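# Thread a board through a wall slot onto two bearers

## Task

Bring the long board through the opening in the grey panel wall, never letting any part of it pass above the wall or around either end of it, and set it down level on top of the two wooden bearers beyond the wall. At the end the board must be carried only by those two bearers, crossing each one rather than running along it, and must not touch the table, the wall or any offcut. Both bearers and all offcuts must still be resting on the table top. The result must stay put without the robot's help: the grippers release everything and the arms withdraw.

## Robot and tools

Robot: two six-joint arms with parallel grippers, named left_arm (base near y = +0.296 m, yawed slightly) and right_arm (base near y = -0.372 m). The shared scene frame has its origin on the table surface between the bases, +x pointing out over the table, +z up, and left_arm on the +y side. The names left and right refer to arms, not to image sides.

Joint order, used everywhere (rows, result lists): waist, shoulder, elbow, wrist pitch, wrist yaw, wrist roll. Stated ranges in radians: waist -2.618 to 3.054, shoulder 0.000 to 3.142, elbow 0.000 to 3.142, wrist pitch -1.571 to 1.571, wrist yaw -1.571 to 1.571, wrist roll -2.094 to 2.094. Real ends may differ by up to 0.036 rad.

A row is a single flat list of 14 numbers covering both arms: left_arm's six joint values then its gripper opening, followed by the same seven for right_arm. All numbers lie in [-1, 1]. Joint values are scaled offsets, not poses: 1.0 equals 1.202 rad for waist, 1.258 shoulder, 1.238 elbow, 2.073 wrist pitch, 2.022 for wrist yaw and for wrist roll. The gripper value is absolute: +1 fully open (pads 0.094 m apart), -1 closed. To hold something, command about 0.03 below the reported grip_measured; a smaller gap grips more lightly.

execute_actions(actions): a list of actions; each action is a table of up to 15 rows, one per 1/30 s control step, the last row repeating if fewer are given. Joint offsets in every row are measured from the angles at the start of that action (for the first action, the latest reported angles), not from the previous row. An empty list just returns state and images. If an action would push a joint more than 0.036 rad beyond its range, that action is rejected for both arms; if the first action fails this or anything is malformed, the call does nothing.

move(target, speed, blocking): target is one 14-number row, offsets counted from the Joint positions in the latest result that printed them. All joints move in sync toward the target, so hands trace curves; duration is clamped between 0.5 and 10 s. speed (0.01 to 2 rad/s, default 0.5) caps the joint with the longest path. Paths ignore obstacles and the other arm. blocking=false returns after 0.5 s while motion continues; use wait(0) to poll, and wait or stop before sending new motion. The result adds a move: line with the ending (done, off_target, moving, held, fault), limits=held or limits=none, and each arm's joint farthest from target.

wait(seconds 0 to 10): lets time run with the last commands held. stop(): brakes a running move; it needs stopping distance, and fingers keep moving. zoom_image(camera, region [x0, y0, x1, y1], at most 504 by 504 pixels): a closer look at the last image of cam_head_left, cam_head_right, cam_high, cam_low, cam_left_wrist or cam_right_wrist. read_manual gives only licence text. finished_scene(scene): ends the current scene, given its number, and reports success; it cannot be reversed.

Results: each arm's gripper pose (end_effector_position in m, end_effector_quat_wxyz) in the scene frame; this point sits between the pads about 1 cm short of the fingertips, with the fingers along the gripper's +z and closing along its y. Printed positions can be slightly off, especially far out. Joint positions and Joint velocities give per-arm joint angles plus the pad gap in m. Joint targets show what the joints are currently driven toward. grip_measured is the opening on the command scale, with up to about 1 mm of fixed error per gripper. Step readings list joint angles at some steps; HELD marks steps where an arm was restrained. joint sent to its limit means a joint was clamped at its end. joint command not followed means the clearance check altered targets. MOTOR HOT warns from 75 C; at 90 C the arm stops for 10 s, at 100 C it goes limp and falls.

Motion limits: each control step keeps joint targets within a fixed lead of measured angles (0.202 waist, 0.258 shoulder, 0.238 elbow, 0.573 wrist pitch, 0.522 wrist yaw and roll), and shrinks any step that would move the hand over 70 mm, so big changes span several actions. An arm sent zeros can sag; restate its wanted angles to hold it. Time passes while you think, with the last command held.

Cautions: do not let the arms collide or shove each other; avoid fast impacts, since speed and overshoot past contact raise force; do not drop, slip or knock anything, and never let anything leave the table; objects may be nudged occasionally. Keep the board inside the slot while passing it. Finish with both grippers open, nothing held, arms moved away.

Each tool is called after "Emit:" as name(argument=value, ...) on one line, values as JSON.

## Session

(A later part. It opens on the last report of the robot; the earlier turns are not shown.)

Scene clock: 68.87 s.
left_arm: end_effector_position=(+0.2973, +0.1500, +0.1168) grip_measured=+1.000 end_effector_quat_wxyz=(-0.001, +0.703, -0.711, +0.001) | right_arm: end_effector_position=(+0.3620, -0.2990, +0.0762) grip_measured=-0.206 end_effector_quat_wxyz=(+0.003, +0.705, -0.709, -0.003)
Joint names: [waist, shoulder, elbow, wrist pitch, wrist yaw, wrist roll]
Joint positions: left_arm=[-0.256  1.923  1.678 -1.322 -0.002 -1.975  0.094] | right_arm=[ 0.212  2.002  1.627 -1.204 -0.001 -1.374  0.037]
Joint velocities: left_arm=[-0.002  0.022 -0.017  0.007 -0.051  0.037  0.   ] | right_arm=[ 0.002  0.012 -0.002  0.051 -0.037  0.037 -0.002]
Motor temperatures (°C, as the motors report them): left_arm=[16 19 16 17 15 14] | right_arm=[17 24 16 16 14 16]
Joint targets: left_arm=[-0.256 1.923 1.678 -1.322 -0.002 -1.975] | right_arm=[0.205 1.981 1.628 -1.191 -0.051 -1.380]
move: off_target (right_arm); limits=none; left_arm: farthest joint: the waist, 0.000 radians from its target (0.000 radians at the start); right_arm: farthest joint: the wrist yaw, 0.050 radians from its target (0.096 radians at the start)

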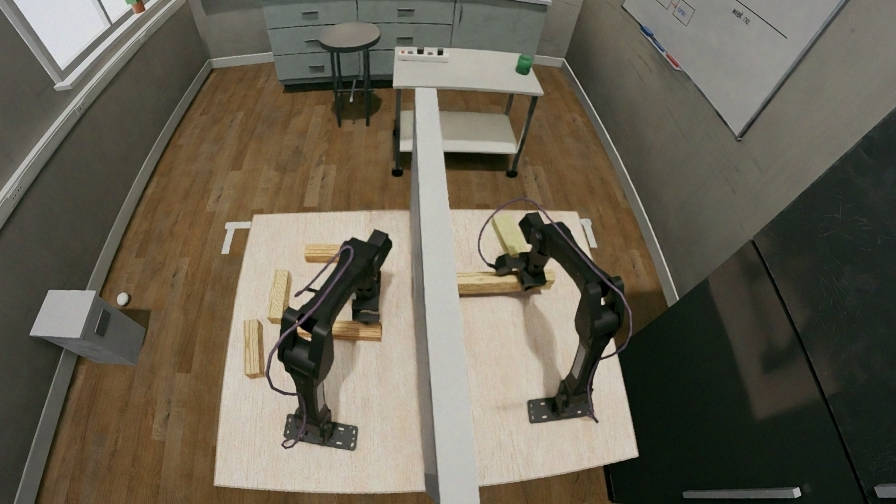

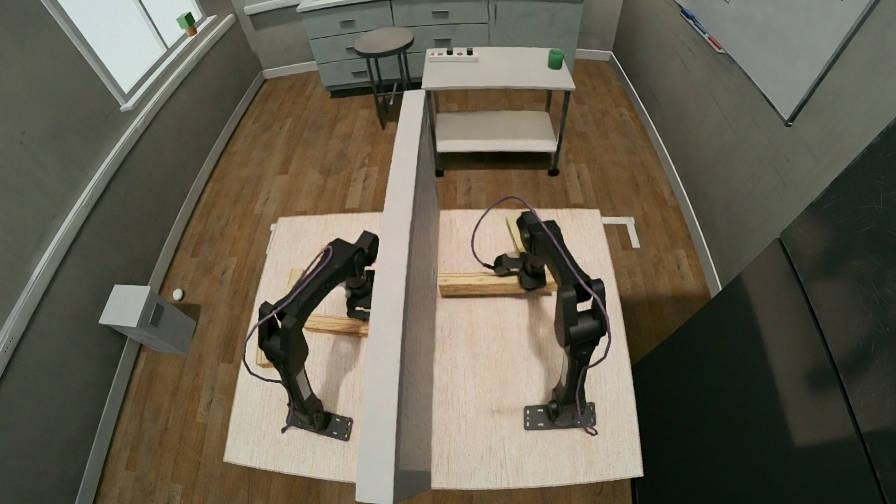

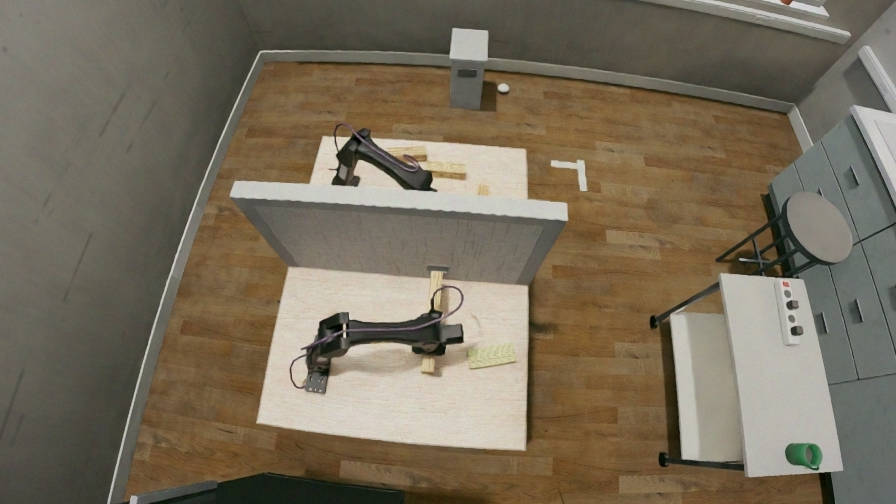

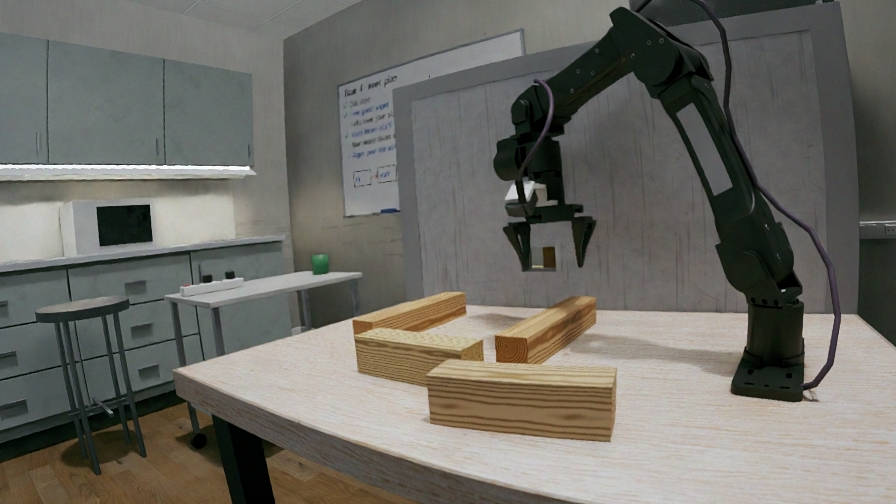

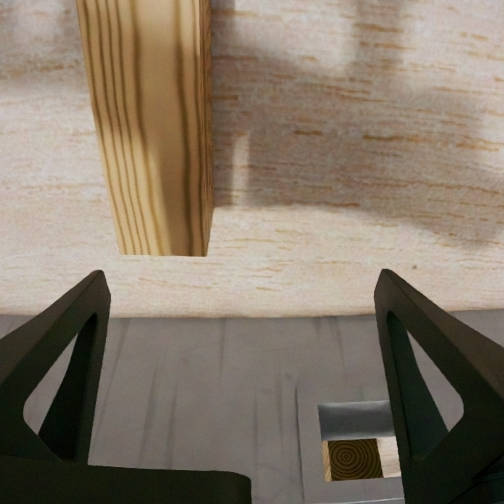

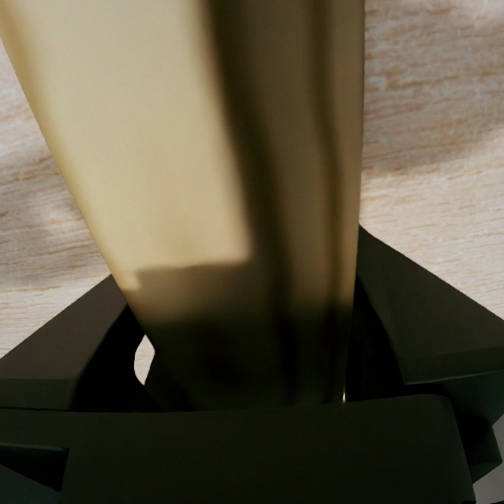

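Emit:
move(target=[0,0,0,0,0,0,1, -0.0058,-0.0954,0.0008,0.0063,-0.0247,-0.003,-0.27], speed=0.3)

Scene clock: 71.10 s.
left_arm: end_effector_position=(+0.2973, +0.1500, +0.1168) grip_measured=+1.000 end_effector_quat_wxyz=(-0.001, +0.703, -0.711, +0.001) | right_arm: end_effector_position=(+0.3644, -0.2983, +0.1095) grip_measured=-0.206 end_effector_quat_wxyz=(-0.036, +0.706, -0.707, +0.023)
Joint names: [waist, shoulder, elbow, wrist pitch, wrist yaw, wrist roll]
Joint positions: left_arm=[-0.256  1.923  1.678 -1.322 -0.002 -1.975  0.094] | right_arm=[ 0.212  1.909  1.627 -1.204 -0.002 -1.377  0.037]
Joint velocities: left_arm=[-0.017 -0.002 -0.007 -0.022  0.022  0.007  0.   ] | right_arm=[-0.002 -0.022  0.007 -0.007 -0.051 -0.007 -0.001]
Motor temperatures (°C, as the motors report them): left_arm=[16 19 16 17 15 14] | right_arm=[17 25 16 16 14 16]
Joint targets: left_arm=[-0.256 1.923 1.678 -1.322 -0.002 -1.975] | right_arm=[0.205 1.882 1.628 -1.191 -0.051 -1.380]
move: off_target (right_arm); limits=none; left_arm: farthest joint: the waist, 0.000 radians from its target (0.000 radians at the start); right_arm: farthest joint: the wrist yaw, 0.049 radians from its target (0.050 radians at the start)

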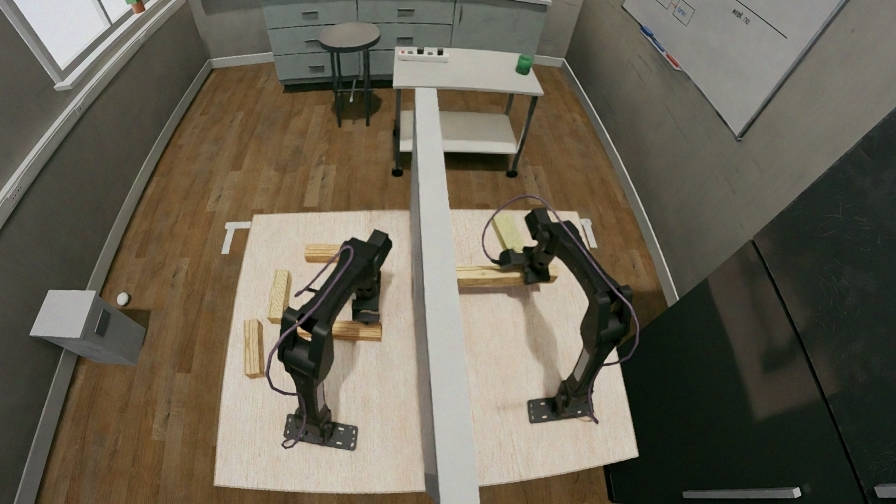

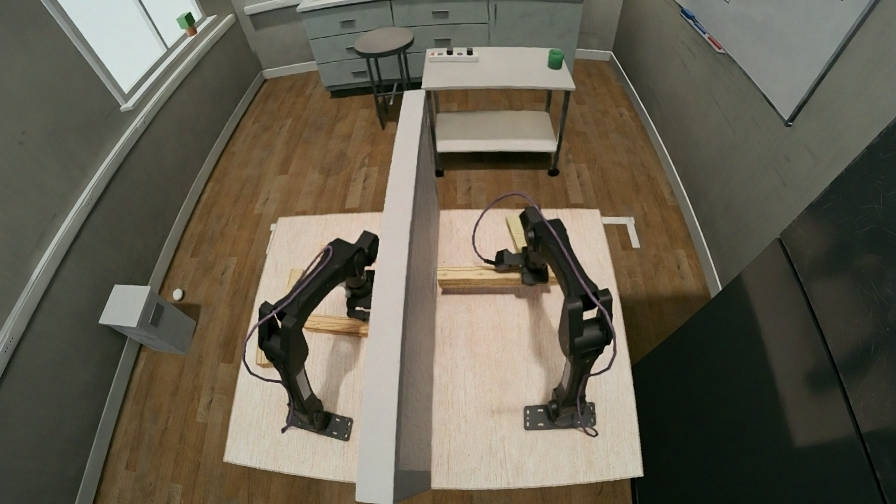

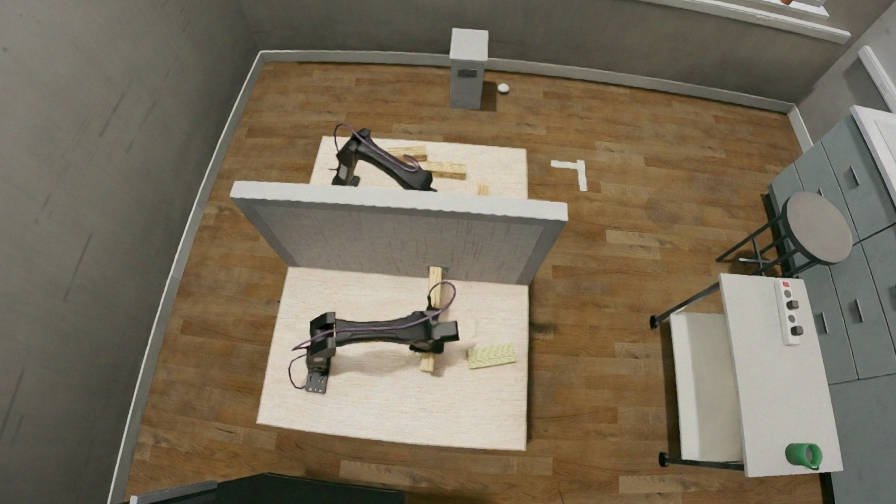

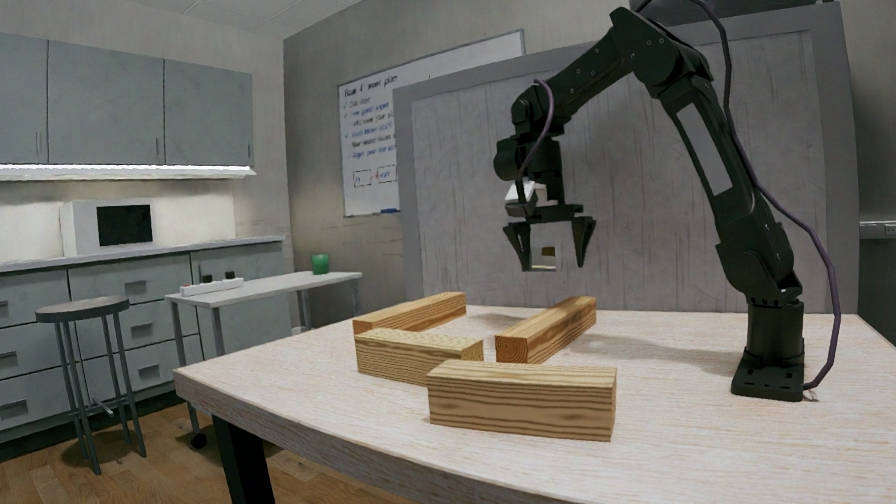

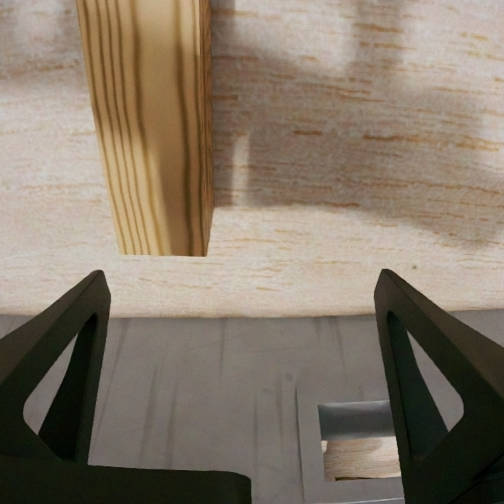

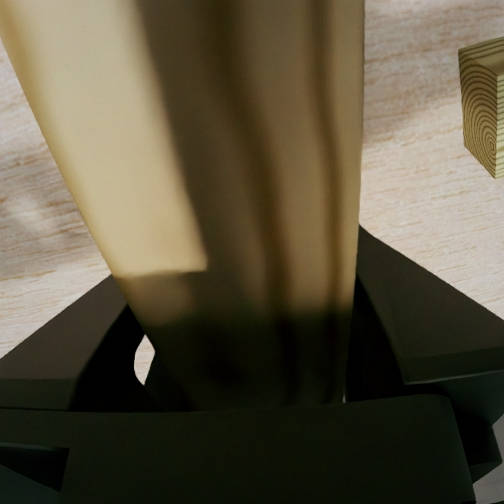

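Emit:
zoom_image(camera="cam_low", region=[500, 225, 590, 290])

Region (500, 225, 590, 290) of cam_low's 896x504 image, scaled by 5.600, with more detail than that image has.

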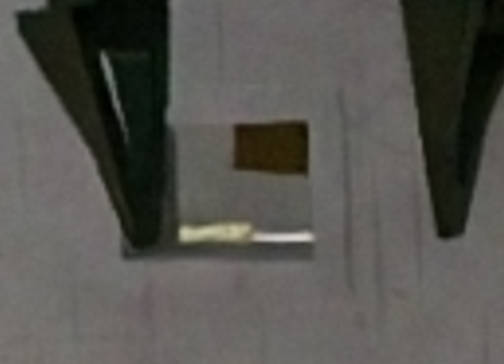

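Emit:
move(target=[0,0,0,0,0,0,1, -0.004,0.1236,-0.1324,0.1132,-0.0242,-0.0018,-0.27], speed=0.3)

Scene clock: 75.83 s.
left_arm: end_effector_position=(+0.2973, +0.1500, +0.1168) grip_measured=+1.000 end_effector_quat_wxyz=(-0.001, +0.703, -0.711, +0.001) | right_arm: end_effector_position=(+0.3633, -0.2953, +0.0137) grip_measured=-0.206 end_effector_quat_wxyz=(-0.001, +0.706, -0.708, -0.011)
Joint names: [waist, shoulder, elbow, wrist pitch, wrist yaw, wrist roll]
Joint positions: left_arm=[-0.256  1.923  1.678 -1.322 -0.002 -1.975  0.094] | right_arm=[ 0.212  2.07   1.472 -0.983 -0.02  -1.378  0.037]
Joint velocities: left_arm=[ 0.012 -0.012  0.012  0.007 -0.066  0.022  0.   ] | right_arm=[ 0.007 -0.002 -0.012  0.066  0.007  0.022 -0.   ]
Motor temperatures (°C, as the motors report them): left_arm=[16 19 16 17 15 14] | right_arm=[17 25 16 16 14 16]
Joint targets: left_arm=[-0.256 1.923 1.678 -1.322 -0.002 -1.975] | right_arm=[0.207 2.064 1.463 -0.969 -0.051 -1.381]
move: off_target (right_arm); limits=none; left_arm: farthest joint: the waist, 0.000 radians from its target (0.000 radians at the start); right_arm: farthest joint: the wrist yaw, 0.031 radians from its target (0.049 radians at the start)

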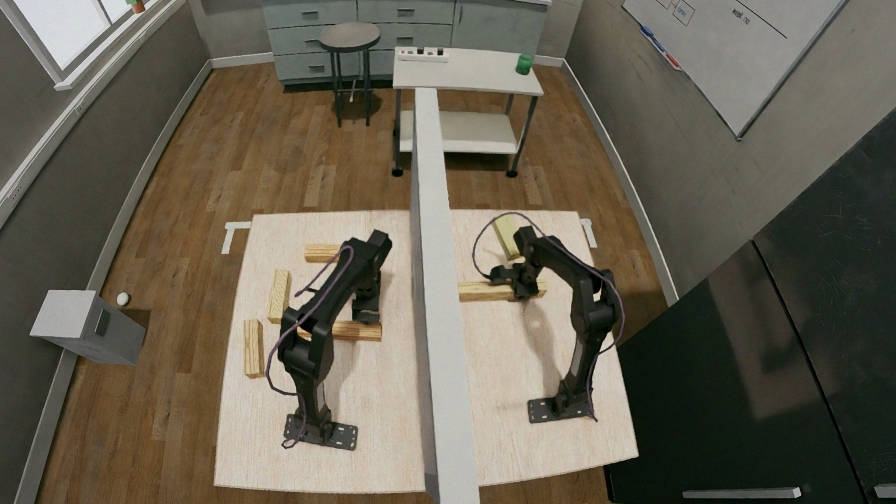

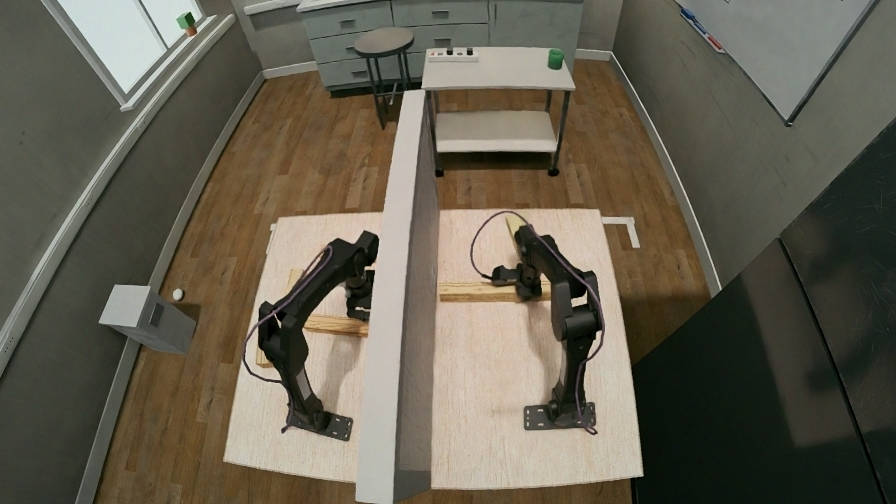

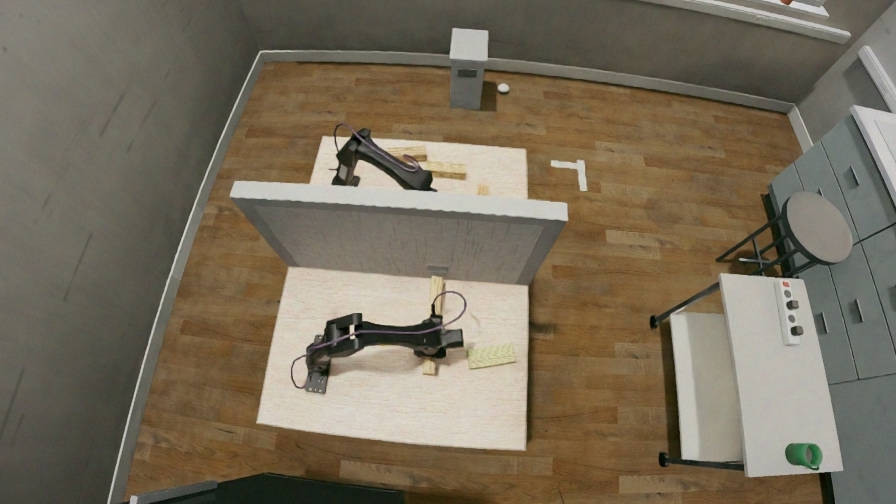

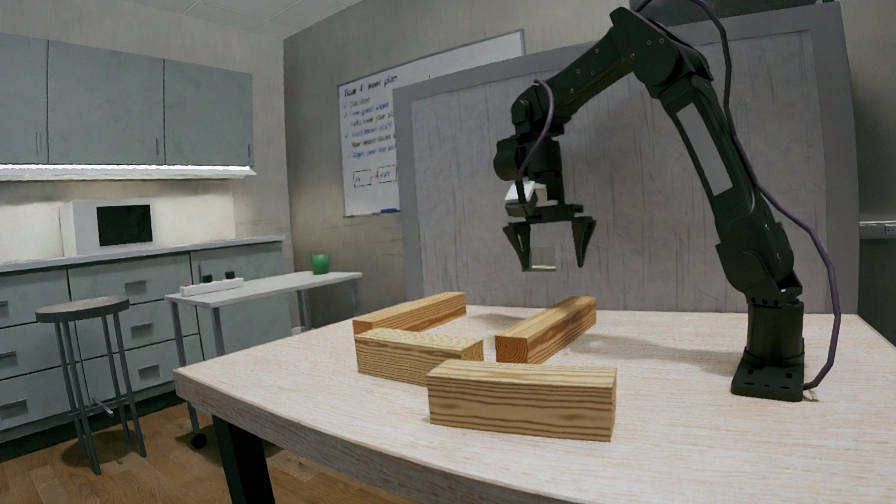

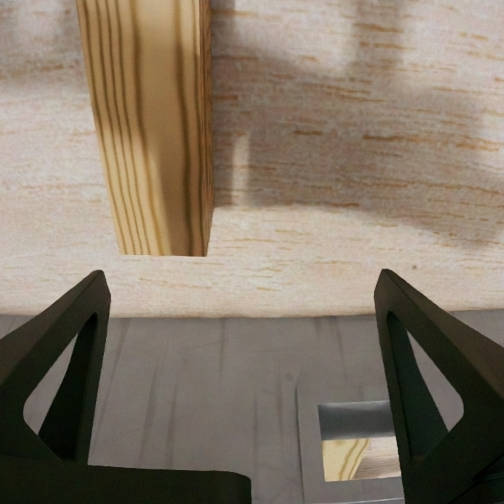

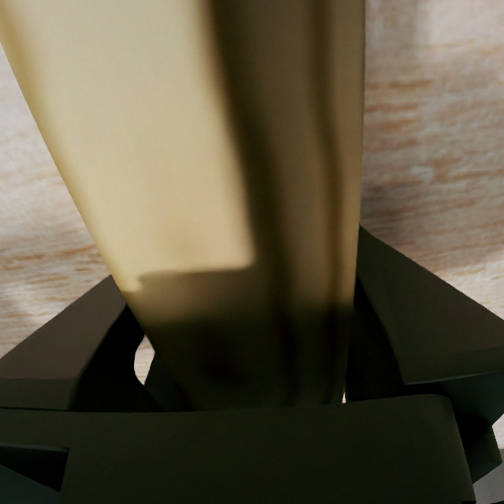

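Emit:
execute_actions(actions=[[[0,0,0,0,0,0,1, 0,0,0,0,0.0099,0,1]]])

Scene clock: 76.43 s.
left_arm: end_effector_position=(+0.2973, +0.1500, +0.1168) grip_measured=+1.000 end_effector_quat_wxyz=(-0.001, +0.703, -0.711, +0.001) | right_arm: end_effector_position=(+0.3639, -0.2987, +0.0137) grip_measured=+1.000 end_effector_quat_wxyz=(+0.004, +0.707, -0.708, -0.003)
Joint names: [waist, shoulder, elbow, wrist pitch, wrist yaw, wrist roll]
Joint positions: left_arm=[-0.256  1.923  1.678 -1.322 -0.002 -1.975  0.094] | right_arm=[ 0.212  2.07   1.472 -0.983 -0.    -1.378  0.094]
Joint velocities: left_arm=[ 0.022 -0.007 -0.002 -0.022 -0.007 -0.007  0.   ] | right_arm=[ 0.022 -0.012  0.012  0.022  0.007 -0.007  0.   ]
Motor temperatures (°C, as the motors report them): left_arm=[16 19 16 17 15 14] | right_arm=[17 25 16 16 14 16]
Joint targets: left_arm=[-0.256 1.923 1.678 -1.322 -0.002 -1.975] | right_arm=[0.212 2.070 1.472 -0.983 -0.000 -1.378]
Step readings (joint positions):
0: left_arm=[-0.256 1.923 1.678 -1.322 -0.002 -1.975] | right_arm=[0.212 2.070 1.472 -0.983 -0.020 -1.378]
1: left_arm=[-0.256 1.923 1.678 -1.322 -0.002 -1.975] | right_arm=[0.212 2.070 1.472 -0.983 -0.017 -1.378]
2: left_arm=[-0.256 1.923 1.678 -1.322 -0.002 -1.975] | right_arm=[0.212 2.070 1.472 -0.983 -0.014 -1.378]
4: left_arm=[-0.256 1.923 1.678 -1.322 -0.002 -1.975] | right_arm=[0.212 2.070 1.472 -0.983 -0.008 -1.378]
8: left_arm=[-0.256 1.923 1.678 -1.322 -0.002 -1.975] | right_arm=[0.212 2.070 1.472 -0.983 -0.003 -1.378]
15: Joint positions above

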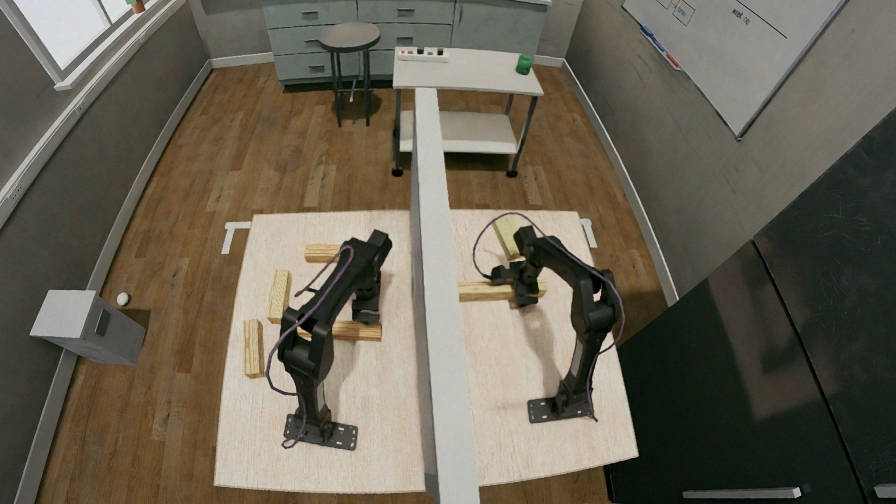

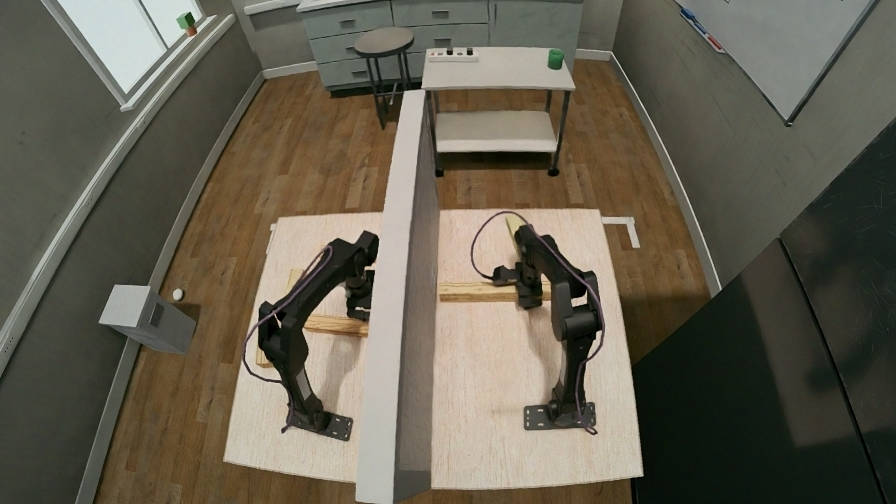

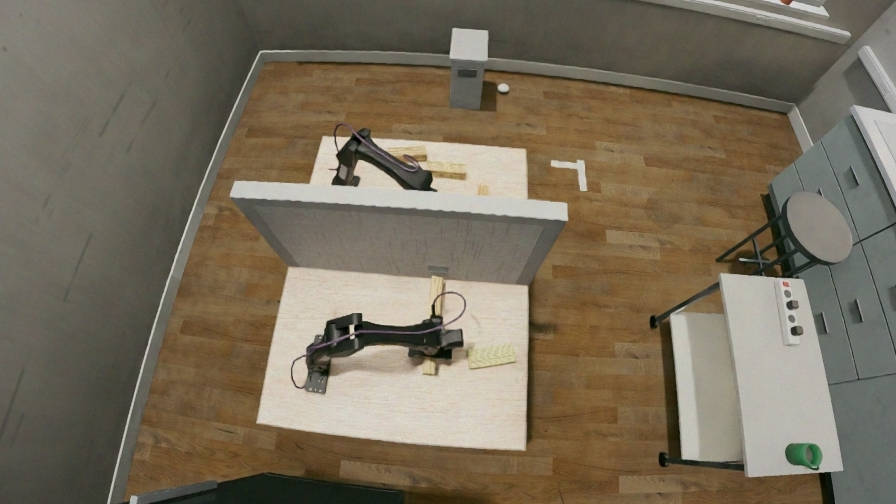

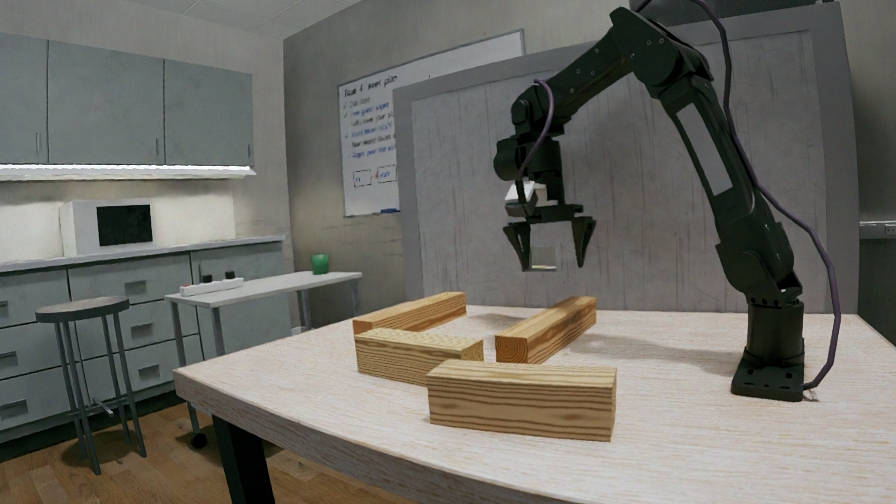

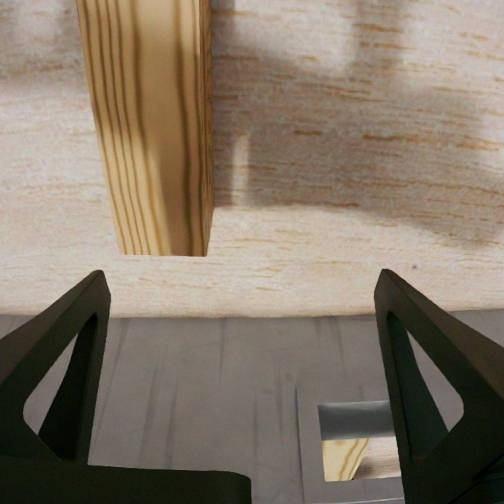

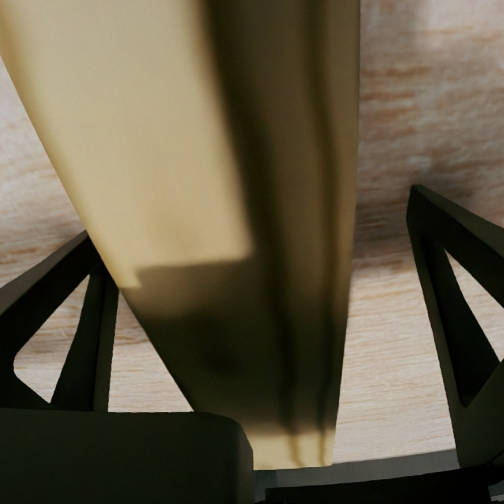

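Emit:
move(target=[0,0,0,0,0,0,1, 0.2039,0.0595,0.2388,-0.0933,0,0.1208,1], speed=0.5)

Scene clock: 78.27 s.
left_arm: end_effector_position=(+0.2973, +0.1500, +0.1168) grip_measured=+1.000 end_effector_quat_wxyz=(-0.001, +0.703, -0.711, +0.001) | right_arm: end_effector_position=(+0.3646, -0.1969, +0.0558) grip_measured=+1.000 end_effector_quat_wxyz=(-0.005, +0.710, -0.704, +0.005)
Joint names: [waist, shoulder, elbow, wrist pitch, wrist yaw, wrist roll]
Joint positions: left_arm=[-0.256  1.923  1.678 -1.322 -0.002 -1.975  0.094] | right_arm=[ 0.46   2.13   1.737 -1.165  0.006 -1.141  0.094]
Joint velocities: left_arm=[ 0.002  0.012 -0.012 -0.051  0.022 -0.11   0.   ] | right_arm=[-0.012 -0.007 -0.007 -0.022 -0.007  0.007  0.   ]
Motor temperatures (°C, as the motors report them): left_arm=[16 19 16 17 15 14] | right_arm=[17 25 16 16 14 16]
Joint targets: left_arm=[-0.256 1.923 1.678 -1.322 -0.002 -1.975] | right_arm=[0.457 2.145 1.768 -1.177 -0.001 -1.134]
move: off_target (right_arm); limits=none; left_arm: farthest joint: the waist, 0.000 radians from its target (0.000 radians at the start); right_arm: farthest joint: the elbow, 0.030 radians from its target (0.296 radians at the start)

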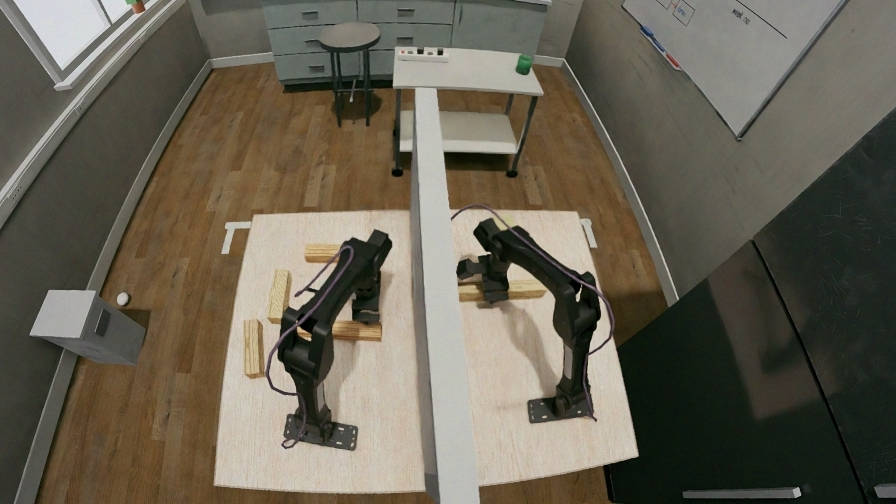

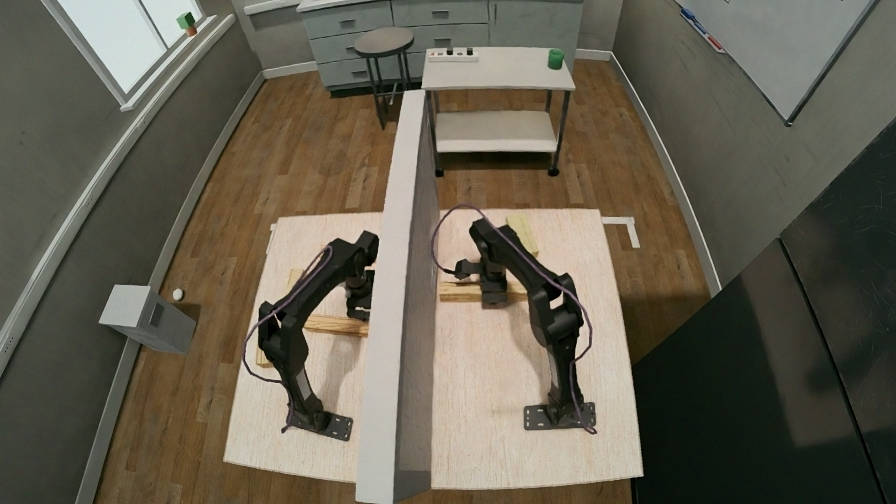

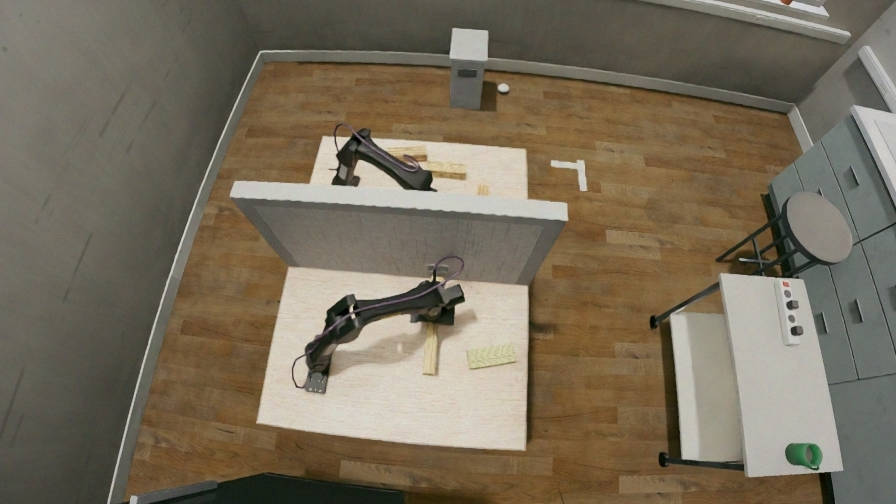

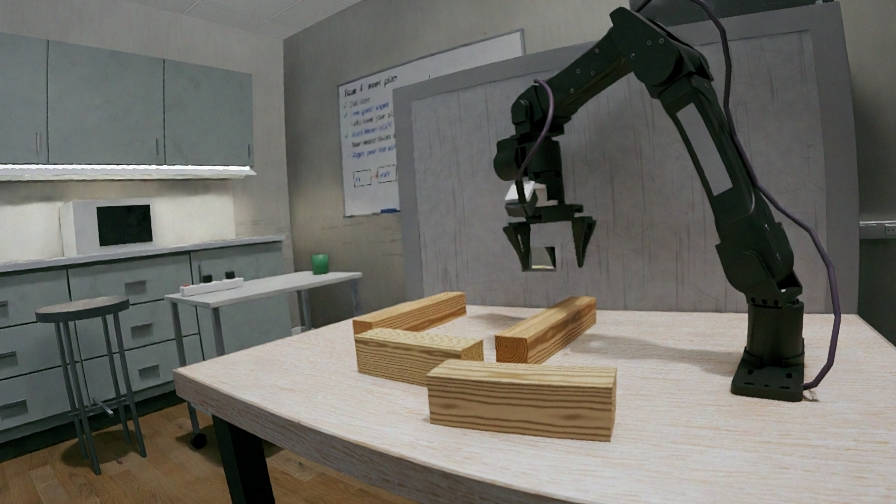

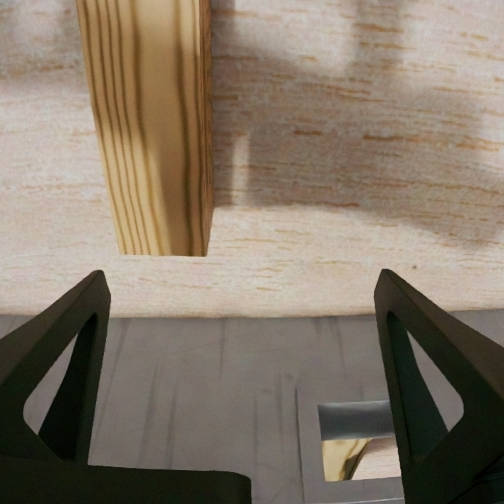

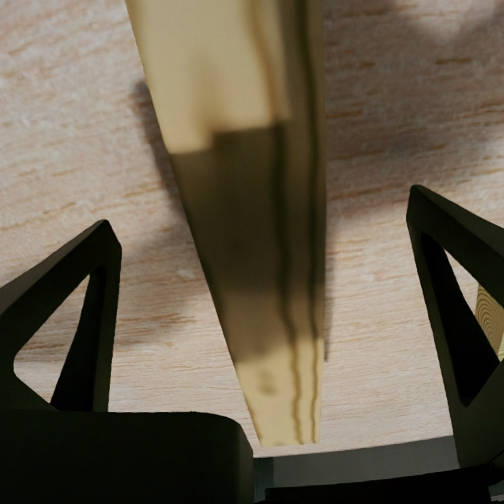

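Emit:
execute_actions(actions=[])

Scene clock: 78.87 s.
left_arm: end_effector_position=(+0.2973, +0.1500, +0.1168) grip_measured=+1.000 end_effector_quat_wxyz=(-0.001, +0.703, -0.711, +0.001) | right_arm: end_effector_position=(+0.3645, -0.1970, +0.0558) grip_measured=+1.000 end_effector_quat_wxyz=(-0.005, +0.710, -0.704, +0.005)
Joint names: [waist, shoulder, elbow, wrist pitch, wrist yaw, wrist roll]
Joint positions: left_arm=[-0.256  1.923  1.678 -1.322 -0.002 -1.975  0.094] | right_arm=[ 0.46   2.13   1.737 -1.166  0.006 -1.14   0.094]
Joint velocities: left_arm=[-0.002  0.002 -0.017  0.037 -0.022 -0.007  0.   ] | right_arm=[ 0.017  0.017 -0.007 -0.037 -0.022 -0.066  0.   ]
Motor temperatures (°C, as the motors report them): left_arm=[16 19 16 17 15 14] | right_arm=[17 24 16 16 14 16]
Joint targets: left_arm=[-0.256 1.923 1.678 -1.322 -0.002 -1.975] | right_arm=[0.457 2.145 1.768 -1.177 -0.001 -1.134]

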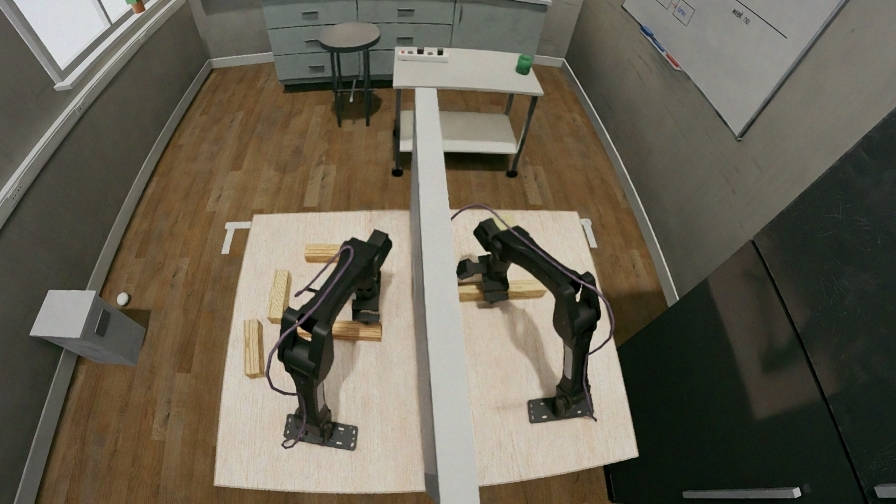

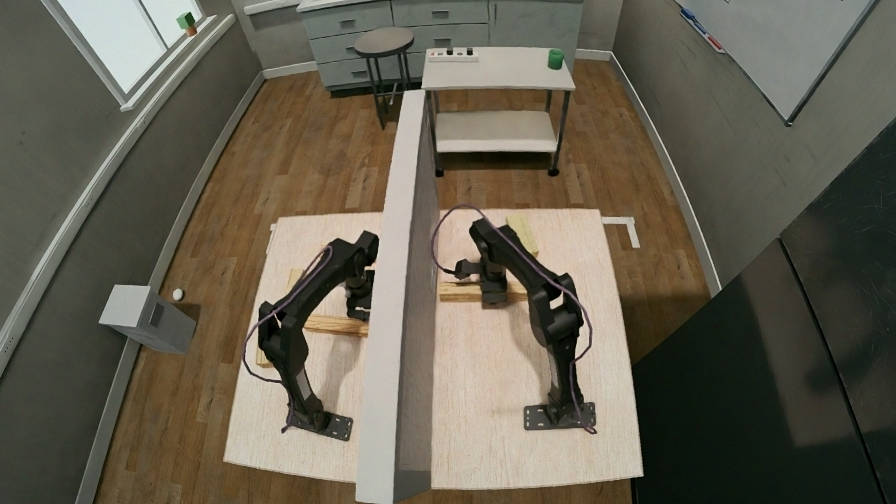

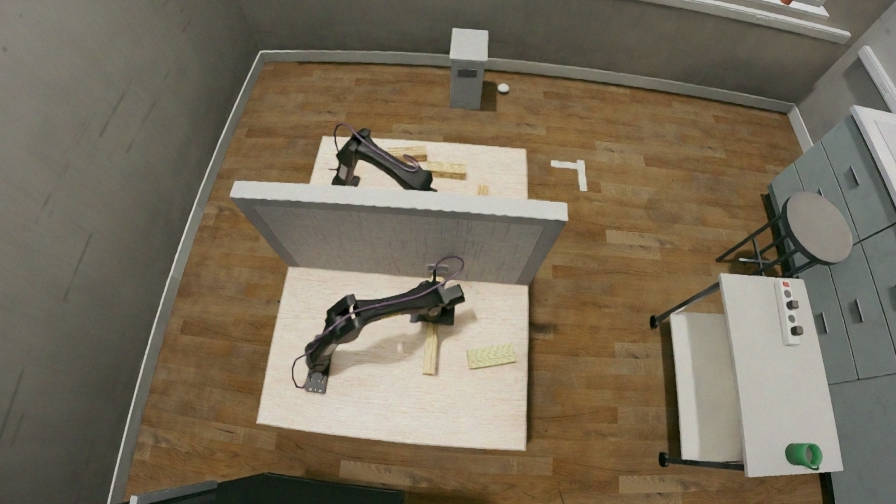

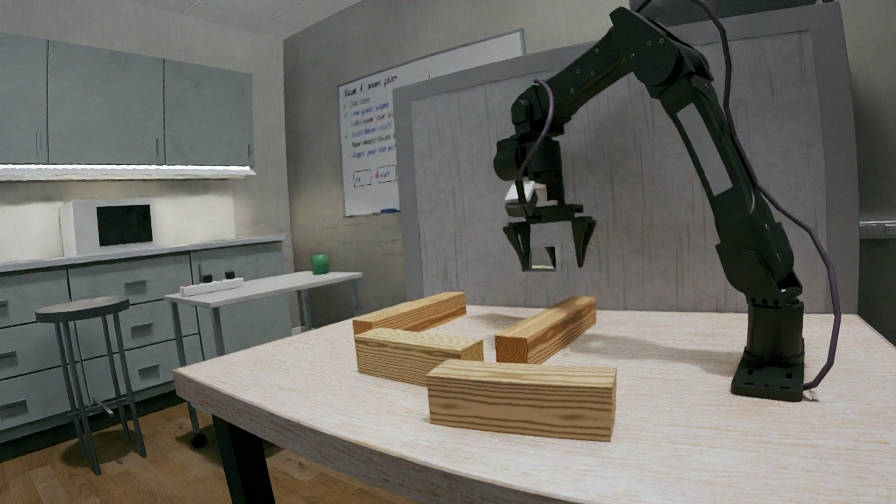

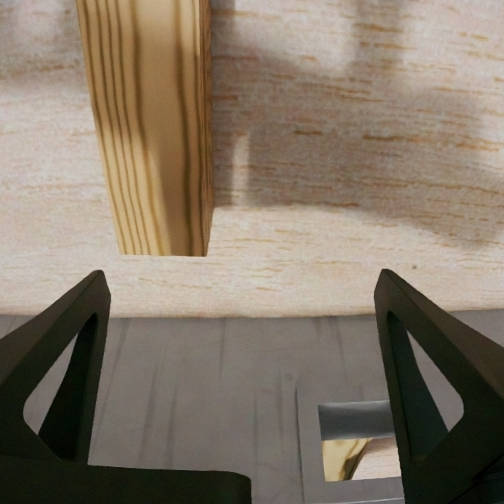

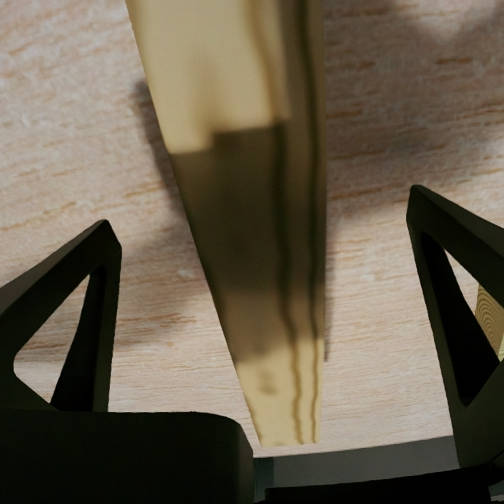

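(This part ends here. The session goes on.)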